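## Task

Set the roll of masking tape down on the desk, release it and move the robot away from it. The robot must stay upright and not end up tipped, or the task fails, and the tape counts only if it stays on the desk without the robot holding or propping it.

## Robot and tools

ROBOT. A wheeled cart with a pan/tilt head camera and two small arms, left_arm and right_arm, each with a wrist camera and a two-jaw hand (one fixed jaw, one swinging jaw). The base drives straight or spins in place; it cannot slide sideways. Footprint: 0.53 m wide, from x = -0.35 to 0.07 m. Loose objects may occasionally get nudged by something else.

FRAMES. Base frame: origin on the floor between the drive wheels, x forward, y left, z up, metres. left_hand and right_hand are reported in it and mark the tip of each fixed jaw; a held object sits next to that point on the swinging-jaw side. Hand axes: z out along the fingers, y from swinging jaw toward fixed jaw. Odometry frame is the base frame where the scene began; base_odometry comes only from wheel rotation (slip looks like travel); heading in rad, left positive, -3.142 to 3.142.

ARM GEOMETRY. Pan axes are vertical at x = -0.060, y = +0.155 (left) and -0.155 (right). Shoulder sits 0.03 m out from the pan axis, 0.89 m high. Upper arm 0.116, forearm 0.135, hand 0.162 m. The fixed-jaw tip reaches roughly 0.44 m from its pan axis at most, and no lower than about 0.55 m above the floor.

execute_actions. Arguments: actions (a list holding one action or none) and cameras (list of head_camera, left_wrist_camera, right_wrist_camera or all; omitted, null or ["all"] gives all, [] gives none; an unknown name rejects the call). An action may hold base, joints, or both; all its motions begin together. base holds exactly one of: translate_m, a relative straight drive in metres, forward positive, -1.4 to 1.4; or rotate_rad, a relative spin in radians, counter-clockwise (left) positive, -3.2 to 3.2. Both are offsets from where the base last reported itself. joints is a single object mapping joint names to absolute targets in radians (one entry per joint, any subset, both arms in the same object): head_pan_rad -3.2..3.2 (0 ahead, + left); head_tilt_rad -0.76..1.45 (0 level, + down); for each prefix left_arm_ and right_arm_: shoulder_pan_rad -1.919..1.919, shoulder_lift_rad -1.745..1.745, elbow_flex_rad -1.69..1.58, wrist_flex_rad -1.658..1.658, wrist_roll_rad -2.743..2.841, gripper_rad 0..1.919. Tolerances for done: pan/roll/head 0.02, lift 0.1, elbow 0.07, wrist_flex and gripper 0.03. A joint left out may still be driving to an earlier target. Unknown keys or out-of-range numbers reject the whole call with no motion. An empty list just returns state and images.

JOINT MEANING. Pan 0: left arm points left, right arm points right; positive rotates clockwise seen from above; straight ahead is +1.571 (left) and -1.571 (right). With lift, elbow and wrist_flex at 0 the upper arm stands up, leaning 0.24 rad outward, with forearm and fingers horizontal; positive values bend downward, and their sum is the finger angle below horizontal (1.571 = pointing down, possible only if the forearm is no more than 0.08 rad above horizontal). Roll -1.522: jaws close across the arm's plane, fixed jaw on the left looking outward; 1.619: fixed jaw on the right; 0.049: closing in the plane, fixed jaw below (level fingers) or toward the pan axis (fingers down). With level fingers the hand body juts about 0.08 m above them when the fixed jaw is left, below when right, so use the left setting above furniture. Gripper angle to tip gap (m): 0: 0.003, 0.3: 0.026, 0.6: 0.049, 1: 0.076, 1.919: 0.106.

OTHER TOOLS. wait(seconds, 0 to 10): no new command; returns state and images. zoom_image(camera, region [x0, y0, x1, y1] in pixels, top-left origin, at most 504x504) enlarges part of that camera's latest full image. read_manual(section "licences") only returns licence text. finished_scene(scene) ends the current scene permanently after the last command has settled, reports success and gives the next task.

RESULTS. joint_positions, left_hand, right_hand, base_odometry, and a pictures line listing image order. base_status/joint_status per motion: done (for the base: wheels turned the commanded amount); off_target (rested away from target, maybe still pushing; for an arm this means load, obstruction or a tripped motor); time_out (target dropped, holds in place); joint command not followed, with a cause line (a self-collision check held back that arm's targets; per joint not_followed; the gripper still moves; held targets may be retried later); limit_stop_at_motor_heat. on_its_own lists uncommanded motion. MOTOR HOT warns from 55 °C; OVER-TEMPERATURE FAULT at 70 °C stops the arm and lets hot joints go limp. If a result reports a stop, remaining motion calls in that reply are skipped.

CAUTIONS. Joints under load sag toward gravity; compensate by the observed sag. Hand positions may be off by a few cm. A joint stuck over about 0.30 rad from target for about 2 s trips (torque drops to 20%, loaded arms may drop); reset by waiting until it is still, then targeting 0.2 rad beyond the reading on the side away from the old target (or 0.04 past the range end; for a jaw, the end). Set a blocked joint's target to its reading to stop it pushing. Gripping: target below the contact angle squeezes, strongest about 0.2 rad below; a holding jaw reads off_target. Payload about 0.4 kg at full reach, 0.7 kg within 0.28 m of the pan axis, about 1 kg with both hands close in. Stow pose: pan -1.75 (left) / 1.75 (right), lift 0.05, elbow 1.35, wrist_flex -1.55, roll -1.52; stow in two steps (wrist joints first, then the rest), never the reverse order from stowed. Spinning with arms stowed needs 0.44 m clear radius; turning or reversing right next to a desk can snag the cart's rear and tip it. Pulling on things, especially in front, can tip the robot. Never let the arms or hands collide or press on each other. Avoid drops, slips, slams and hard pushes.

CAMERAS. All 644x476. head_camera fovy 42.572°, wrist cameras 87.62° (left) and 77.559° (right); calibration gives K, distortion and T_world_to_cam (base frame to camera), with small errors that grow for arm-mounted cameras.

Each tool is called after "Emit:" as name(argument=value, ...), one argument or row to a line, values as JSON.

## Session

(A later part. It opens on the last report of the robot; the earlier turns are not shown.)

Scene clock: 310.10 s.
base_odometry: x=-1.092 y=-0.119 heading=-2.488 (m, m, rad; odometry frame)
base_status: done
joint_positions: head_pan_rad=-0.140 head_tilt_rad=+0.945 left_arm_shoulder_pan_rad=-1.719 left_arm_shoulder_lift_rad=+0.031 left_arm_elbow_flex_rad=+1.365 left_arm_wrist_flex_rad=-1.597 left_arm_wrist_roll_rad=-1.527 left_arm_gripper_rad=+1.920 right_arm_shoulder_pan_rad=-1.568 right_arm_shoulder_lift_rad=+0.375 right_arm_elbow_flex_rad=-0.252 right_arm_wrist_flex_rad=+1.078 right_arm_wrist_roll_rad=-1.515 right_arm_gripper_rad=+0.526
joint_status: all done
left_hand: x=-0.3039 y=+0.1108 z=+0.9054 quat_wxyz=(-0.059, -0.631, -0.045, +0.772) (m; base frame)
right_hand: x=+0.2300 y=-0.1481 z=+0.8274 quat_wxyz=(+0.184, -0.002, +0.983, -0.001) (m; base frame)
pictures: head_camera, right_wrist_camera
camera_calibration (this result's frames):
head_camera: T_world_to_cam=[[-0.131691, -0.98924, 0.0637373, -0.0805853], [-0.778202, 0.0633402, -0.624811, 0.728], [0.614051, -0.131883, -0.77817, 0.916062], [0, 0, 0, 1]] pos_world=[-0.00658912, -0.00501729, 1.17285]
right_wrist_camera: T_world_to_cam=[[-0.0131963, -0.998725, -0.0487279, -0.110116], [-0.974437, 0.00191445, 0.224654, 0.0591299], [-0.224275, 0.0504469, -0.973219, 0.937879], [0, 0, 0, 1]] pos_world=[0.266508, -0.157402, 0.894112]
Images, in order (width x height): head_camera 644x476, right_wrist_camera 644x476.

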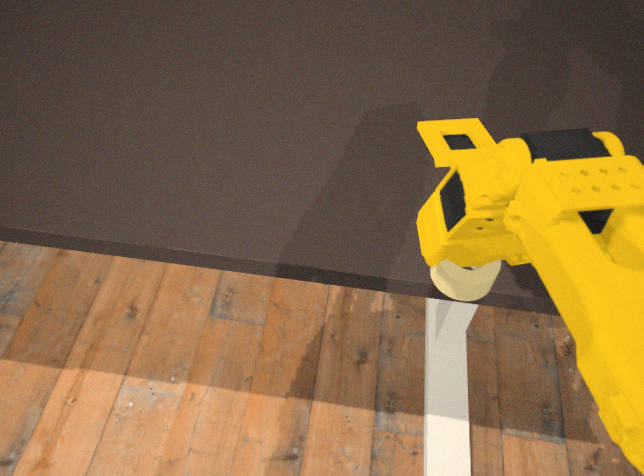

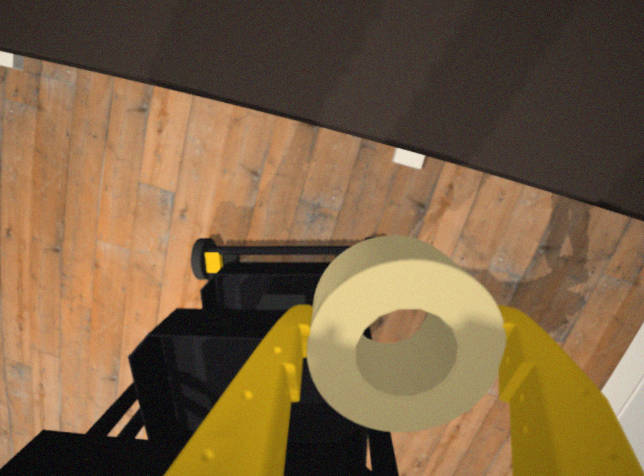

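Emit:
execute_actions(
  actions=[
    {"base": {"translate_m": 0.13}, "joints": {"right_arm_shoulder_lift_rad": 0.775, "right_arm_elbow_flex_rad": -0.765, "right_arm_wrist_flex_rad": 1.12, "head_pan_rad": -0.35, "head_tilt_rad": 1.0}},
  ],
  cameras=["head_camera", "right_wrist_camera"],
)

Scene clock: 364.47 s.
base_odometry: x=-1.195 y=-0.198 heading=-2.488 (m, m, rad; odometry frame)
base_status: done
joint_positions: head_pan_rad=-0.340 head_tilt_rad=+0.995 left_arm_shoulder_pan_rad=-1.719 left_arm_shoulder_lift_rad=+0.031 left_arm_elbow_flex_rad=+1.365 left_arm_wrist_flex_rad=-1.597 left_arm_wrist_roll_rad=-1.527 left_arm_gripper_rad=+1.920 right_arm_shoulder_pan_rad=-1.568 right_arm_shoulder_lift_rad=+0.792 right_arm_elbow_flex_rad=-0.726 right_arm_wrist_flex_rad=+1.116 right_arm_wrist_roll_rad=-1.515 right_arm_gripper_rad=+0.526
joint_status: all done
left_hand: x=-0.3039 y=+0.1108 z=+0.9054 quat_wxyz=(-0.059, -0.631, -0.045, +0.772) (m; base frame)
right_hand: x=+0.2657 y=-0.1482 z=+0.8008 quat_wxyz=(+0.193, -0.002, +0.981, -0.001) (m; base frame)
pictures: head_camera, right_wrist_camera
camera_calibration (this result's frames):
head_camera: T_world_to_cam=[[-0.322616, -0.944413, 0.0632743, -0.0890259], [-0.778655, 0.226797, -0.58503, 0.68219], [0.538159, -0.238009, -0.80854, 0.94745], [0, 0, 0, 1]] pos_world=[-0.00740902, -0.013294, 1.17079]
right_wrist_camera: T_world_to_cam=[[-0.0122976, -0.998727, -0.0489133, -0.111128], [-0.978407, 0.00192509, 0.20668, 0.115355], [-0.206323, 0.0503988, -0.977185, 0.918381], [0, 0, 0, 1]] pos_world=[0.300981, -0.157494, 0.868151]
Images, in order (width x height): head_camera 644x476, right_wrist_camera 644x476.

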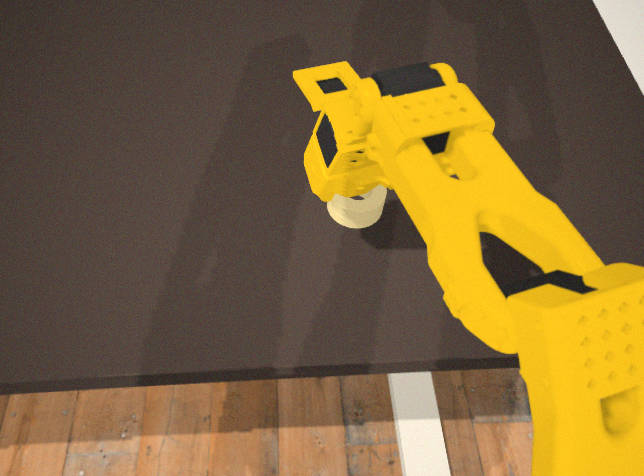

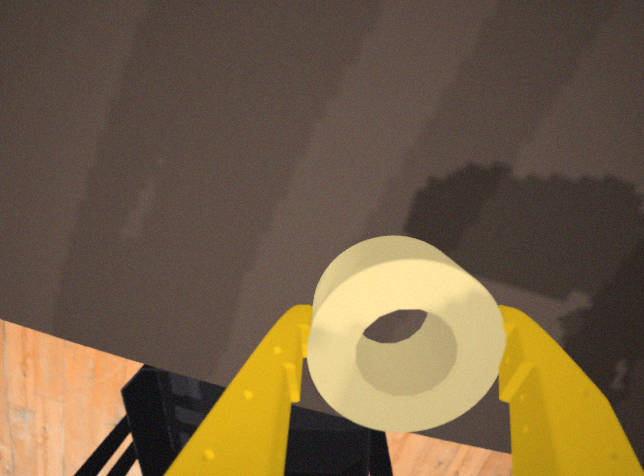

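Emit:
zoom_image(
  camera="right_wrist_camera",
  region=[0, 290, 260, 476],
)

Emit:
zoom_image(
  camera="right_wrist_camera",
  region=[280, 360, 540, 476],
)

Emit:
zoom_image(
  camera="head_camera",
  region=[280, 150, 460, 290],
)

Region (0, 290, 260, 476) of right_wrist_camera's 644x476 image, scaled by 1.938; it fills the top 361 rows of this view, and the rest is white.

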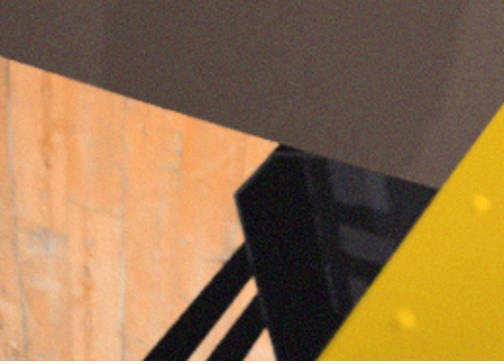

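Region (280, 360, 540, 476) of right_wrist_camera's 644x476 image, scaled by 1.938; it fills the top 225 rows of this view, and the rest is white.

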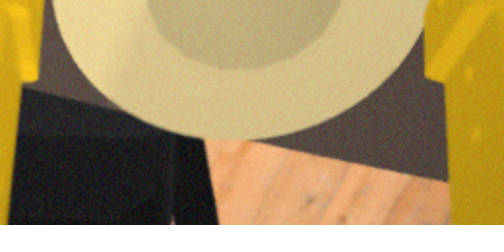

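Region (280, 150, 460, 290) of head_camera's 644x476 image, scaled by 2.800.

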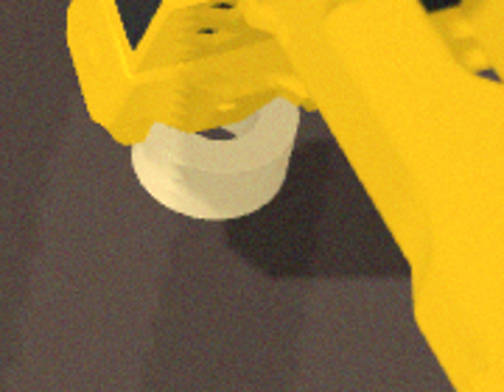

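Emit:
execute_actions(
  actions=[
    {"joints": {"right_arm_shoulder_lift_rad": 0.903, "right_arm_wrist_flex_rad": 0.985}},
  ],
  cameras=["head_camera", "right_wrist_camera"],
)

Scene clock: 380.77 s.
base_odometry: x=-1.195 y=-0.198 heading=-2.488 (m, m, rad; odometry frame)
base_status: not commanded
joint_positions: head_pan_rad=-0.340 head_tilt_rad=+0.995 left_arm_shoulder_pan_rad=-1.719 left_arm_shoulder_lift_rad=+0.031 left_arm_elbow_flex_rad=+1.365 left_arm_wrist_flex_rad=-1.597 left_arm_wrist_roll_rad=-1.527 left_arm_gripper_rad=+1.920 right_arm_shoulder_pan_rad=-1.568 right_arm_shoulder_lift_rad=+0.921 right_arm_elbow_flex_rad=-0.727 right_arm_wrist_flex_rad=+0.996 right_arm_wrist_roll_rad=-1.515 right_arm_gripper_rad=+0.526
joint_status: all done
left_hand: x=-0.3039 y=+0.1108 z=+0.9054 quat_wxyz=(-0.059, -0.631, -0.045, +0.772) (m; base frame)
right_hand: x=+0.2698 y=-0.1482 z=+0.7699 quat_wxyz=(+0.189, -0.002, +0.982, -0.001) (m; base frame)
pictures: head_camera, right_wrist_camera
camera_calibration (this result's frames):
head_camera: T_world_to_cam=[[-0.322616, -0.944413, 0.0632743, -0.0890259], [-0.778655, 0.226797, -0.58503, 0.682191], [0.538159, -0.238009, -0.80854, 0.94745], [0, 0, 0, 1]] pos_world=[-0.00740902, -0.013294, 1.17079]
right_wrist_camera: T_world_to_cam=[[-0.0126725, -0.998726, -0.0488381, -0.112556], [-0.976793, 0.00192076, 0.214178, 0.119509], [-0.213812, 0.0504188, -0.975573, 0.88983], [0, 0, 0, 1]] pos_world=[0.305565, -0.157507, 0.837001]
Images, in order (width x height): head_camera 644x476, right_wrist_camera 644x476.

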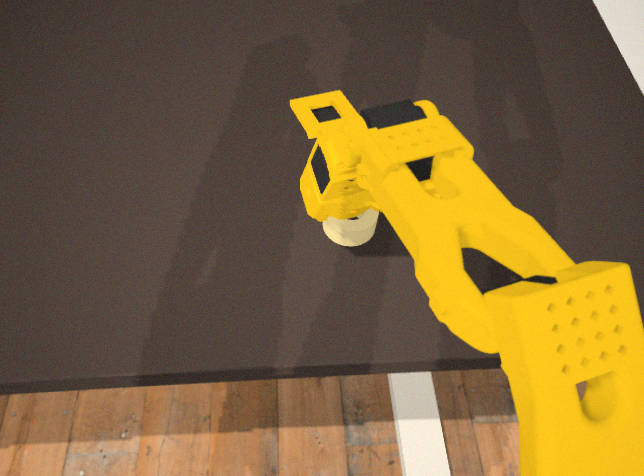

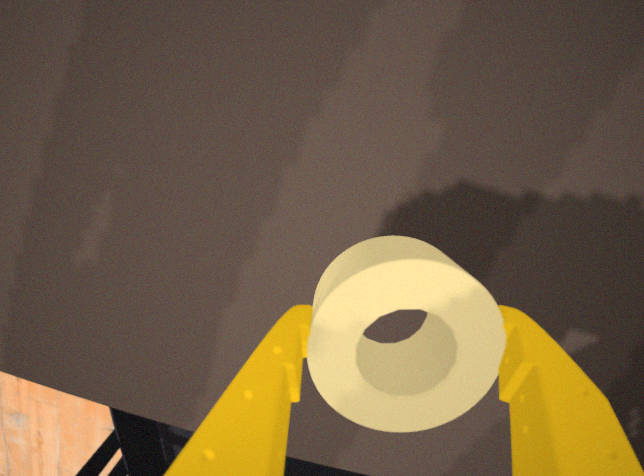

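Emit:
zoom_image(
  camera="right_wrist_camera",
  region=[270, 416, 400, 476],
)

Emit:
zoom_image(
  camera="right_wrist_camera",
  region=[0, 350, 220, 476],
)

Emit:
zoom_image(
  camera="head_camera",
  region=[290, 180, 430, 280],
)

Region (270, 416, 400, 476) of right_wrist_camera's 644x476 image, scaled by 3.877; it fills the top 233 rows of this view, and the rest is white.

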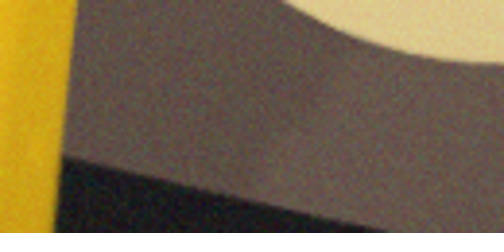

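Region (0, 350, 220, 476) of right_wrist_camera's 644x476 image, scaled by 2.291; it fills the top 289 rows of this view, and the rest is white.

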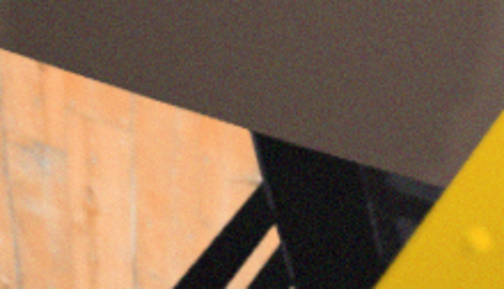

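Region (290, 180, 430, 280) of head_camera's 644x476 image, scaled by 3.600; it fills the top 360 rows of this view, and the rest is white.

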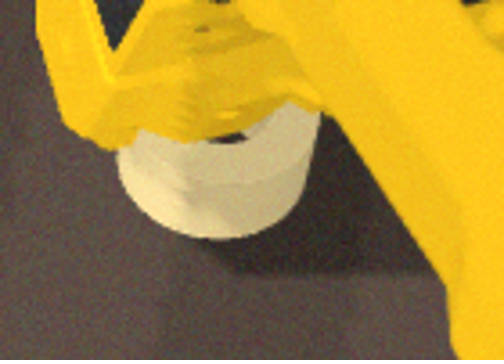

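Emit:
execute_actions(
  actions=[
    {"joints": {"right_arm_shoulder_lift_rad": 0.995, "right_arm_wrist_flex_rad": 0.893}},
  ],
  cameras=["head_camera", "right_wrist_camera"],
)

Emit:
zoom_image(
  camera="head_camera",
  region=[290, 190, 430, 290],
)

Scene clock: 397.23 s.
base_odometry: x=-1.195 y=-0.198 heading=-2.488 (m, m, rad; odometry frame)
base_status: not commanded
joint_positions: head_pan_rad=-0.340 head_tilt_rad=+0.995 left_arm_shoulder_pan_rad=-1.719 left_arm_shoulder_lift_rad=+0.031 left_arm_elbow_flex_rad=+1.365 left_arm_wrist_flex_rad=-1.597 left_arm_wrist_roll_rad=-1.527 left_arm_gripper_rad=+1.920 right_arm_shoulder_pan_rad=-1.568 right_arm_shoulder_lift_rad=+1.014 right_arm_elbow_flex_rad=-0.729 right_arm_wrist_flex_rad=+0.903 right_arm_wrist_roll_rad=-1.515 right_arm_gripper_rad=+0.526
joint_status: all done
left_hand: x=-0.3039 y=+0.1108 z=+0.9054 quat_wxyz=(-0.059, -0.631, -0.045, +0.772) (m; base frame)
right_hand: x=+0.2713 y=-0.1482 z=+0.7477 quat_wxyz=(+0.190, -0.002, +0.982, -0.001) (m; base frame)
pictures: head_camera, right_wrist_camera
camera_calibration (this result's frames):
head_camera: T_world_to_cam=[[-0.322616, -0.944413, 0.0632743, -0.0890259], [-0.778655, 0.226797, -0.58503, 0.68219], [0.538159, -0.238009, -0.80854, 0.94745], [0, 0, 0, 1]] pos_world=[-0.00740902, -0.013294, 1.17079]
right_wrist_camera: T_world_to_cam=[[-0.0125975, -0.998727, -0.0488534, -0.113635], [-0.97712, 0.00192164, 0.21268, 0.127012], [-0.212315, 0.0504148, -0.9759, 0.86831], [0, 0, 0, 1]] pos_world=[0.30703, -0.15751, 0.814819]
Images, in order (width x height): head_camera 644x476, right_wrist_camera 644x476.

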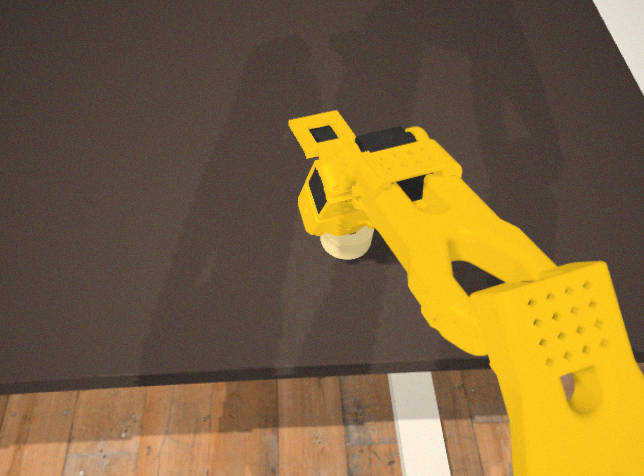

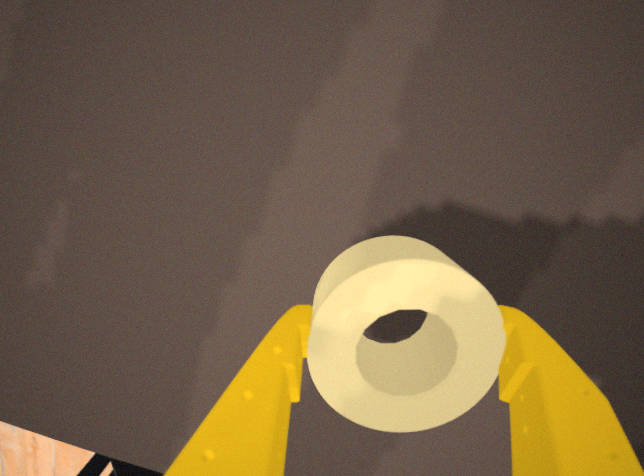

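Region (290, 190, 430, 290) of head_camera's 644x476 image, scaled by 3.600; it fills the top 360 rows of this view, and the rest is white.

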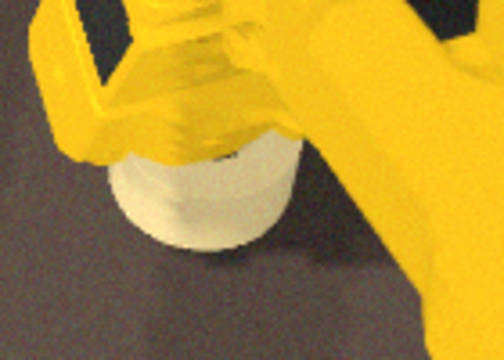

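Emit:
execute_actions(
  actions=[
    {"joints": {"right_arm_shoulder_lift_rad": 1.033, "right_arm_wrist_flex_rad": 0.857}},
  ],
  cameras=["head_camera", "right_wrist_camera"],
)

Emit:
zoom_image(
  camera="head_camera",
  region=[290, 190, 430, 290],
)

Scene clock: 402.17 s.
base_odometry: x=-1.195 y=-0.198 heading=-2.488 (m, m, rad; odometry frame)
base_status: not commanded
joint_positions: head_pan_rad=-0.340 head_tilt_rad=+0.995 left_arm_shoulder_pan_rad=-1.719 left_arm_shoulder_lift_rad=+0.031 left_arm_elbow_flex_rad=+1.365 left_arm_wrist_flex_rad=-1.597 left_arm_wrist_roll_rad=-1.527 left_arm_gripper_rad=+1.920 right_arm_shoulder_pan_rad=-1.568 right_arm_shoulder_lift_rad=+1.051 right_arm_elbow_flex_rad=-0.729 right_arm_wrist_flex_rad=+0.868 right_arm_wrist_roll_rad=-1.515 right_arm_gripper_rad=+0.526
joint_status: all done
left_hand: x=-0.3039 y=+0.1108 z=+0.9054 quat_wxyz=(-0.059, -0.631, -0.045, +0.772) (m; base frame)
right_hand: x=+0.2711 y=-0.1482 z=+0.7387 quat_wxyz=(+0.189, -0.002, +0.982, -0.001) (m; base frame)
pictures: head_camera, right_wrist_camera
camera_calibration (this result's frames):
head_camera: T_world_to_cam=[[-0.322616, -0.944413, 0.0632743, -0.0890259], [-0.778655, 0.226797, -0.585029, 0.68219], [0.538159, -0.238009, -0.80854, 0.94745], [0, 0, 0, 1]] pos_world=[-0.00740902, -0.013294, 1.17079]
right_wrist_camera: T_world_to_cam=[[-0.0126725, -0.998726, -0.0488381, -0.114068], [-0.976793, 0.00192076, 0.214178, 0.127439], [-0.213812, 0.0504188, -0.975573, 0.859654], [0, 0, 0, 1]] pos_world=[0.30684, -0.15751, 0.80579]
Images, in order (width x height): head_camera 644x476, right_wrist_camera 644x476.

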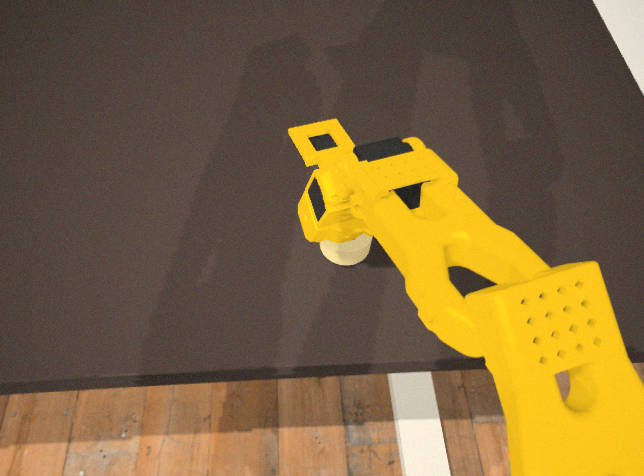

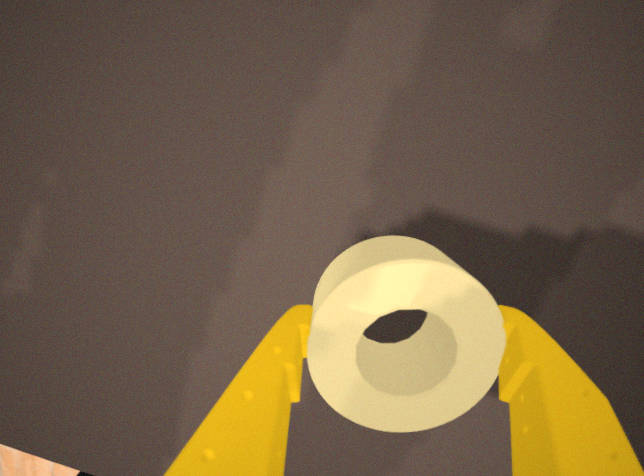

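Region (290, 190, 430, 290) of head_camera's 644x476 image, scaled by 3.600; it fills the top 360 rows of this view, and the rest is white.

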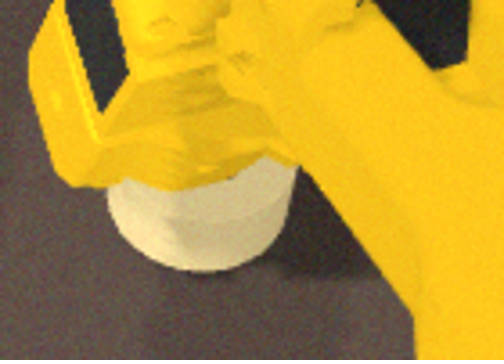

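Emit:
execute_actions(
  actions=[
    {"joints": {"right_arm_shoulder_lift_rad": 1.052, "right_arm_wrist_flex_rad": 0.84}},
  ],
  cameras=["head_camera", "right_wrist_camera"],
)

Emit:
zoom_image(
  camera="head_camera",
  region=[290, 190, 430, 290],
)

Scene clock: 407.03 s.
base_odometry: x=-1.195 y=-0.198 heading=-2.488 (m, m, rad; odometry frame)
base_status: not commanded
joint_positions: head_pan_rad=-0.340 head_tilt_rad=+0.995 left_arm_shoulder_pan_rad=-1.719 left_arm_shoulder_lift_rad=+0.031 left_arm_elbow_flex_rad=+1.365 left_arm_wrist_flex_rad=-1.597 left_arm_wrist_roll_rad=-1.527 left_arm_gripper_rad=+1.920 right_arm_shoulder_pan_rad=-1.568 right_arm_shoulder_lift_rad=+1.068 right_arm_elbow_flex_rad=-0.729 right_arm_wrist_flex_rad=+0.851 right_arm_wrist_roll_rad=-1.515 right_arm_gripper_rad=+0.526
joint_status: all done
left_hand: x=-0.3039 y=+0.1108 z=+0.9054 quat_wxyz=(-0.059, -0.631, -0.045, +0.772) (m; base frame)
right_hand: x=+0.2709 y=-0.1482 z=+0.7346 quat_wxyz=(+0.189, -0.002, +0.982, -0.001) (m; base frame)
pictures: head_camera, right_wrist_camera
camera_calibration (this result's frames):
head_camera: T_world_to_cam=[[-0.322616, -0.944413, 0.0632743, -0.0890259], [-0.778655, 0.226797, -0.58503, 0.68219], [0.538159, -0.238009, -0.80854, 0.94745], [0, 0, 0, 1]] pos_world=[-0.00740902, -0.013294, 1.17079]
right_wrist_camera: T_world_to_cam=[[-0.0126725, -0.998726, -0.0488381, -0.114268], [-0.976793, 0.00192076, 0.214178, 0.128175], [-0.213812, 0.0504188, -0.975573, 0.855655], [0, 0, 0, 1]] pos_world=[0.306701, -0.15751, 0.801721]
Images, in order (width x height): head_camera 644x476, right_wrist_camera 644x476.

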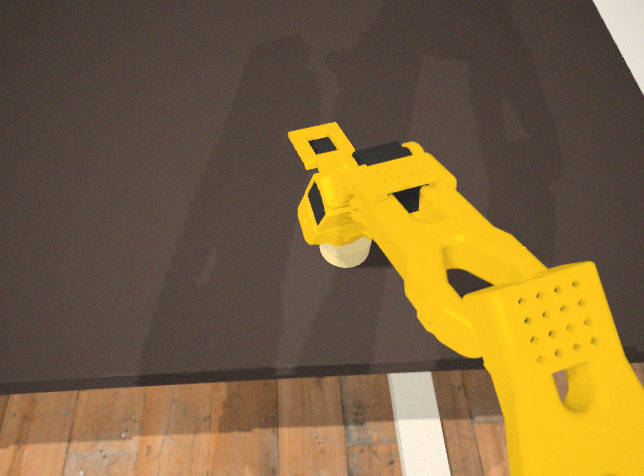

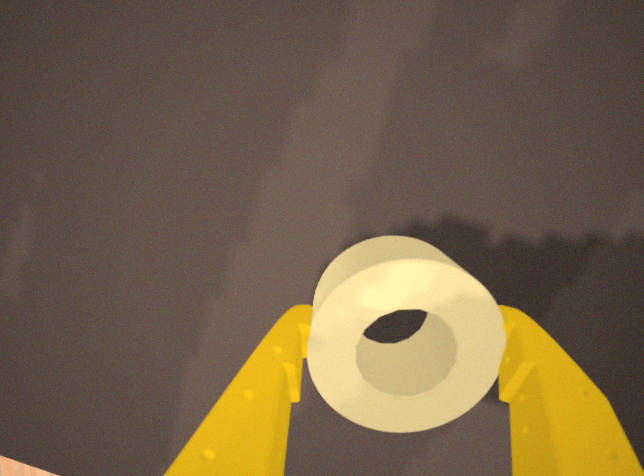

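Region (290, 190, 430, 290) of head_camera's 644x476 image, scaled by 3.600; it fills the top 360 rows of this view, and the rest is white.

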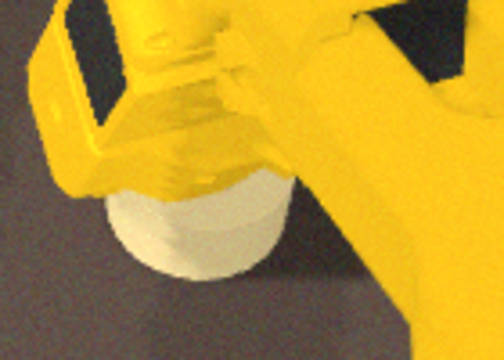

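Emit:
execute_actions(
  actions=[
    {"joints": {"right_arm_shoulder_lift_rad": 1.07, "right_arm_wrist_flex_rad": 0.823}},
  ],
  cameras=["head_camera", "right_wrist_camera"],
)

Emit:
zoom_image(
  camera="head_camera",
  region=[290, 190, 430, 290],
)

Scene clock: 409.57 s.
base_odometry: x=-1.195 y=-0.198 heading=-2.488 (m, m, rad; odometry frame)
base_status: not commanded
joint_positions: head_pan_rad=-0.340 head_tilt_rad=+0.995 left_arm_shoulder_pan_rad=-1.719 left_arm_shoulder_lift_rad=+0.031 left_arm_elbow_flex_rad=+1.365 left_arm_wrist_flex_rad=-1.597 left_arm_wrist_roll_rad=-1.527 left_arm_gripper_rad=+1.920 right_arm_shoulder_pan_rad=-1.568 right_arm_shoulder_lift_rad=+1.077 right_arm_elbow_flex_rad=-0.737 right_arm_wrist_flex_rad=+0.832 right_arm_wrist_roll_rad=-1.515 right_arm_gripper_rad=+0.526
joint_status: all done
left_hand: x=-0.3039 y=+0.1108 z=+0.9054 quat_wxyz=(-0.059, -0.631, -0.045, +0.772) (m; base frame)
right_hand: x=+0.2736 y=-0.1482 z=+0.7344 quat_wxyz=(+0.198, -0.002, +0.980, -0.001) (m; base frame)
pictures: head_camera, right_wrist_camera
camera_calibration (this result's frames):
head_camera: T_world_to_cam=[[-0.322617, -0.944412, 0.0632743, -0.0890259], [-0.778655, 0.226797, -0.58503, 0.682191], [0.538159, -0.238009, -0.80854, 0.94745], [0, 0, 0, 1]] pos_world=[-0.00740903, -0.013294, 1.17079]
right_wrist_camera: T_world_to_cam=[[-0.011847, -0.998729, -0.0489998, -0.114358], [-0.980267, 0.00193007, 0.197666, 0.14395], [-0.197321, 0.0503747, -0.979044, 0.854064], [0, 0, 0, 1]] pos_world=[0.308279, -0.157514, 0.802108]
Images, in order (width x height): head_camera 644x476, right_wrist_camera 644x476.

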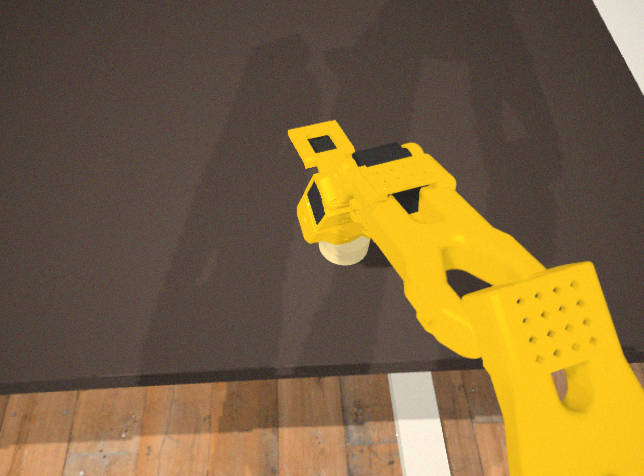

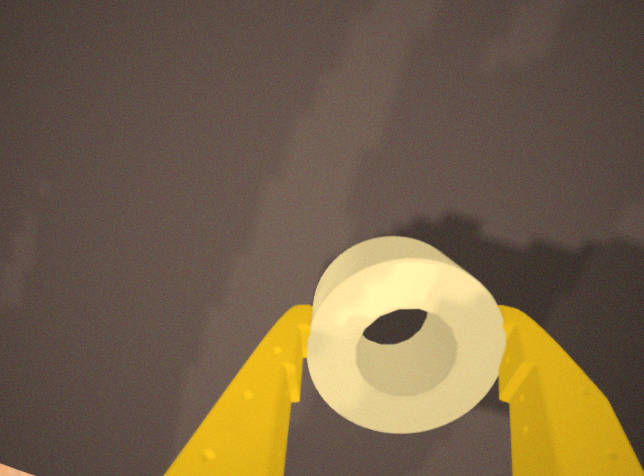

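Region (290, 190, 430, 290) of head_camera's 644x476 image, scaled by 3.600; it fills the top 360 rows of this view, and the rest is white.

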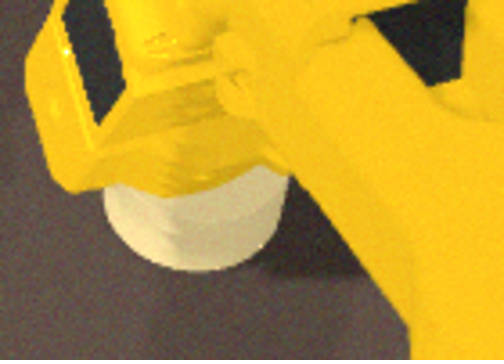

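Emit:
execute_actions(
  actions=[
    {"joints": {"right_arm_gripper_rad": 1.0, "right_arm_shoulder_lift_rad": 1.055}},
  ],
  cameras=["head_camera", "right_wrist_camera"],
)

Scene clock: 414.03 s.
base_odometry: x=-1.195 y=-0.198 heading=-2.488 (m, m, rad; odometry frame)
base_status: not commanded
joint_positions: head_pan_rad=-0.340 head_tilt_rad=+0.995 left_arm_shoulder_pan_rad=-1.719 left_arm_shoulder_lift_rad=+0.031 left_arm_elbow_flex_rad=+1.365 left_arm_wrist_flex_rad=-1.597 left_arm_wrist_roll_rad=-1.527 left_arm_gripper_rad=+1.920 right_arm_shoulder_pan_rad=-1.568 right_arm_shoulder_lift_rad=+1.077 right_arm_elbow_flex_rad=-0.737 right_arm_wrist_flex_rad=+0.831 right_arm_wrist_roll_rad=-1.515 right_arm_gripper_rad=+0.993
joint_status: all done
left_hand: x=-0.3039 y=+0.1108 z=+0.9054 quat_wxyz=(-0.059, -0.631, -0.045, +0.772) (m; base frame)
right_hand: x=+0.2739 y=-0.1482 z=+0.7345 quat_wxyz=(+0.198, -0.002, +0.980, -0.001) (m; base frame)
pictures: head_camera, right_wrist_camera
camera_calibration (this result's frames):
head_camera: T_world_to_cam=[[-0.322617, -0.944412, 0.0632743, -0.0890259], [-0.778655, 0.226797, -0.585029, 0.68219], [0.538159, -0.238009, -0.80854, 0.94745], [0, 0, 0, 1]] pos_world=[-0.00740902, -0.013294, 1.17079]
right_wrist_camera: T_world_to_cam=[[-0.0117718, -0.998729, -0.0490138, -0.114362], [-0.98057, 0.00193088, 0.196162, 0.145341], [-0.195818, 0.0503706, -0.979346, 0.854011], [0, 0, 0, 1]] pos_world=[0.308402, -0.157514, 0.802257]
Images, in order (width x height): head_camera 644x476, right_wrist_camera 644x476.

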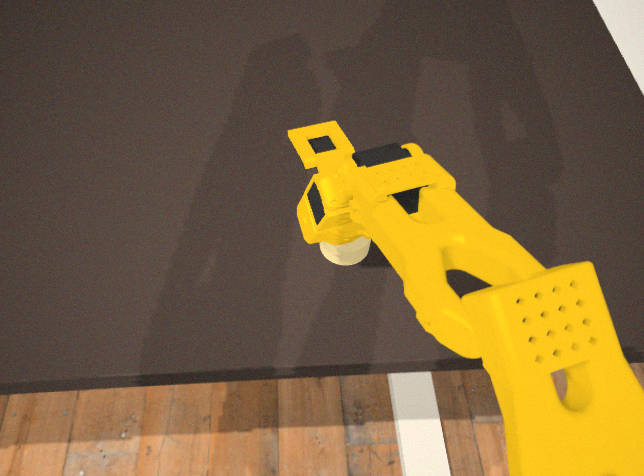

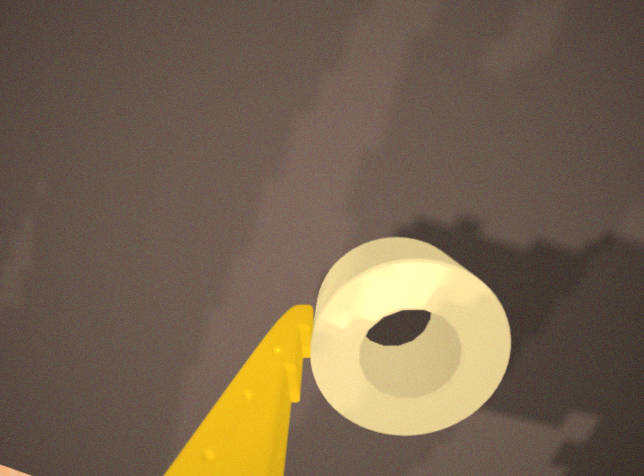

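Emit:
execute_actions(
  actions=[
    {"base": {"translate_m": -0.35}, "joints": {"right_arm_shoulder_pan_rad": -1.6, "right_arm_shoulder_lift_rad": 0.2, "head_pan_rad": -0.2, "head_tilt_rad": 0.65}},
  ],
  cameras=["head_camera", "right_wrist_camera"],
)

Scene clock: 420.13 s.
base_odometry: x=-0.918 y=+0.015 heading=-2.489 (m, m, rad; odometry frame)
base_status: done
joint_positions: head_pan_rad=-0.210 head_tilt_rad=+0.664 left_arm_shoulder_pan_rad=-1.719 left_arm_shoulder_lift_rad=+0.031 left_arm_elbow_flex_rad=+1.365 left_arm_wrist_flex_rad=-1.597 left_arm_wrist_roll_rad=-1.527 left_arm_gripper_rad=+1.920 right_arm_shoulder_pan_rad=-1.590 right_arm_shoulder_lift_rad=+0.249 right_arm_elbow_flex_rad=-0.737 right_arm_wrist_flex_rad=+0.831 right_arm_wrist_roll_rad=-1.515 right_arm_gripper_rad=+0.994
joint_status: all done
left_hand: x=-0.3039 y=+0.1108 z=+0.9054 quat_wxyz=(-0.059, -0.631, -0.045, +0.772) (m; base frame)
right_hand: x=+0.2929 y=-0.1406 z=+1.0097 quat_wxyz=(+0.576, -0.011, +0.817, +0.003) (m; base frame)
pictures: head_camera, right_wrist_camera
camera_calibration (this result's frames):
head_camera: T_world_to_cam=[[-0.21809, -0.97387, 0.0633611, -0.0842132], [-0.572514, 0.0750907, -0.816449, 0.958243], [0.790357, -0.214335, -0.573931, 0.689269], [0, 0, 0, 1]] pos_world=[-0.0145267, -0.00623365, 1.18328]
right_wrist_camera: T_world_to_cam=[[0.0487312, -0.998017, -0.03984, -0.12001], [-0.807337, -0.0158733, -0.589877, 0.850433], [0.588075, 0.0609097, -0.80651, 0.724298], [0, 0, 0, 1]] pos_world=[0.266493, -0.15039, 1.08102]
Images, in order (width x height): head_camera 644x476, right_wrist_camera 644x476.

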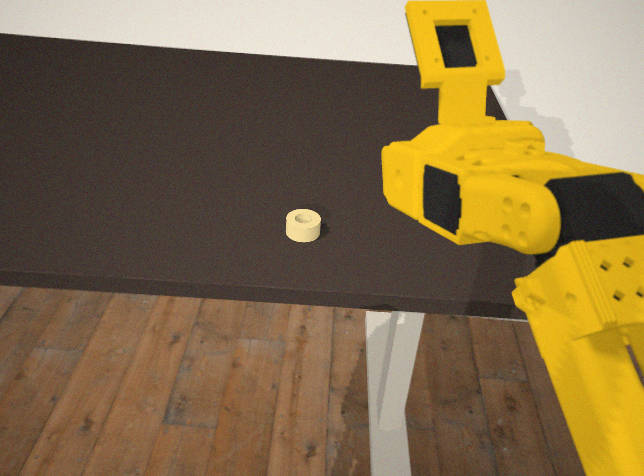

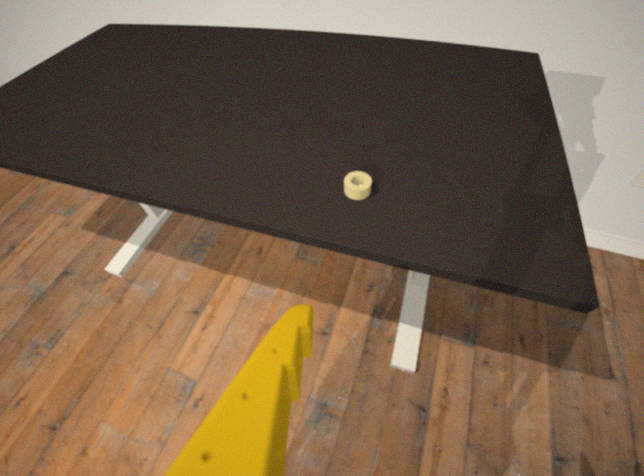

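The tape is resting flat on the desk and the robot has backed away, so I'm ending this scene.

Emit:
finished_scene(
  scene=1,
)

The scene is finished: the task was done.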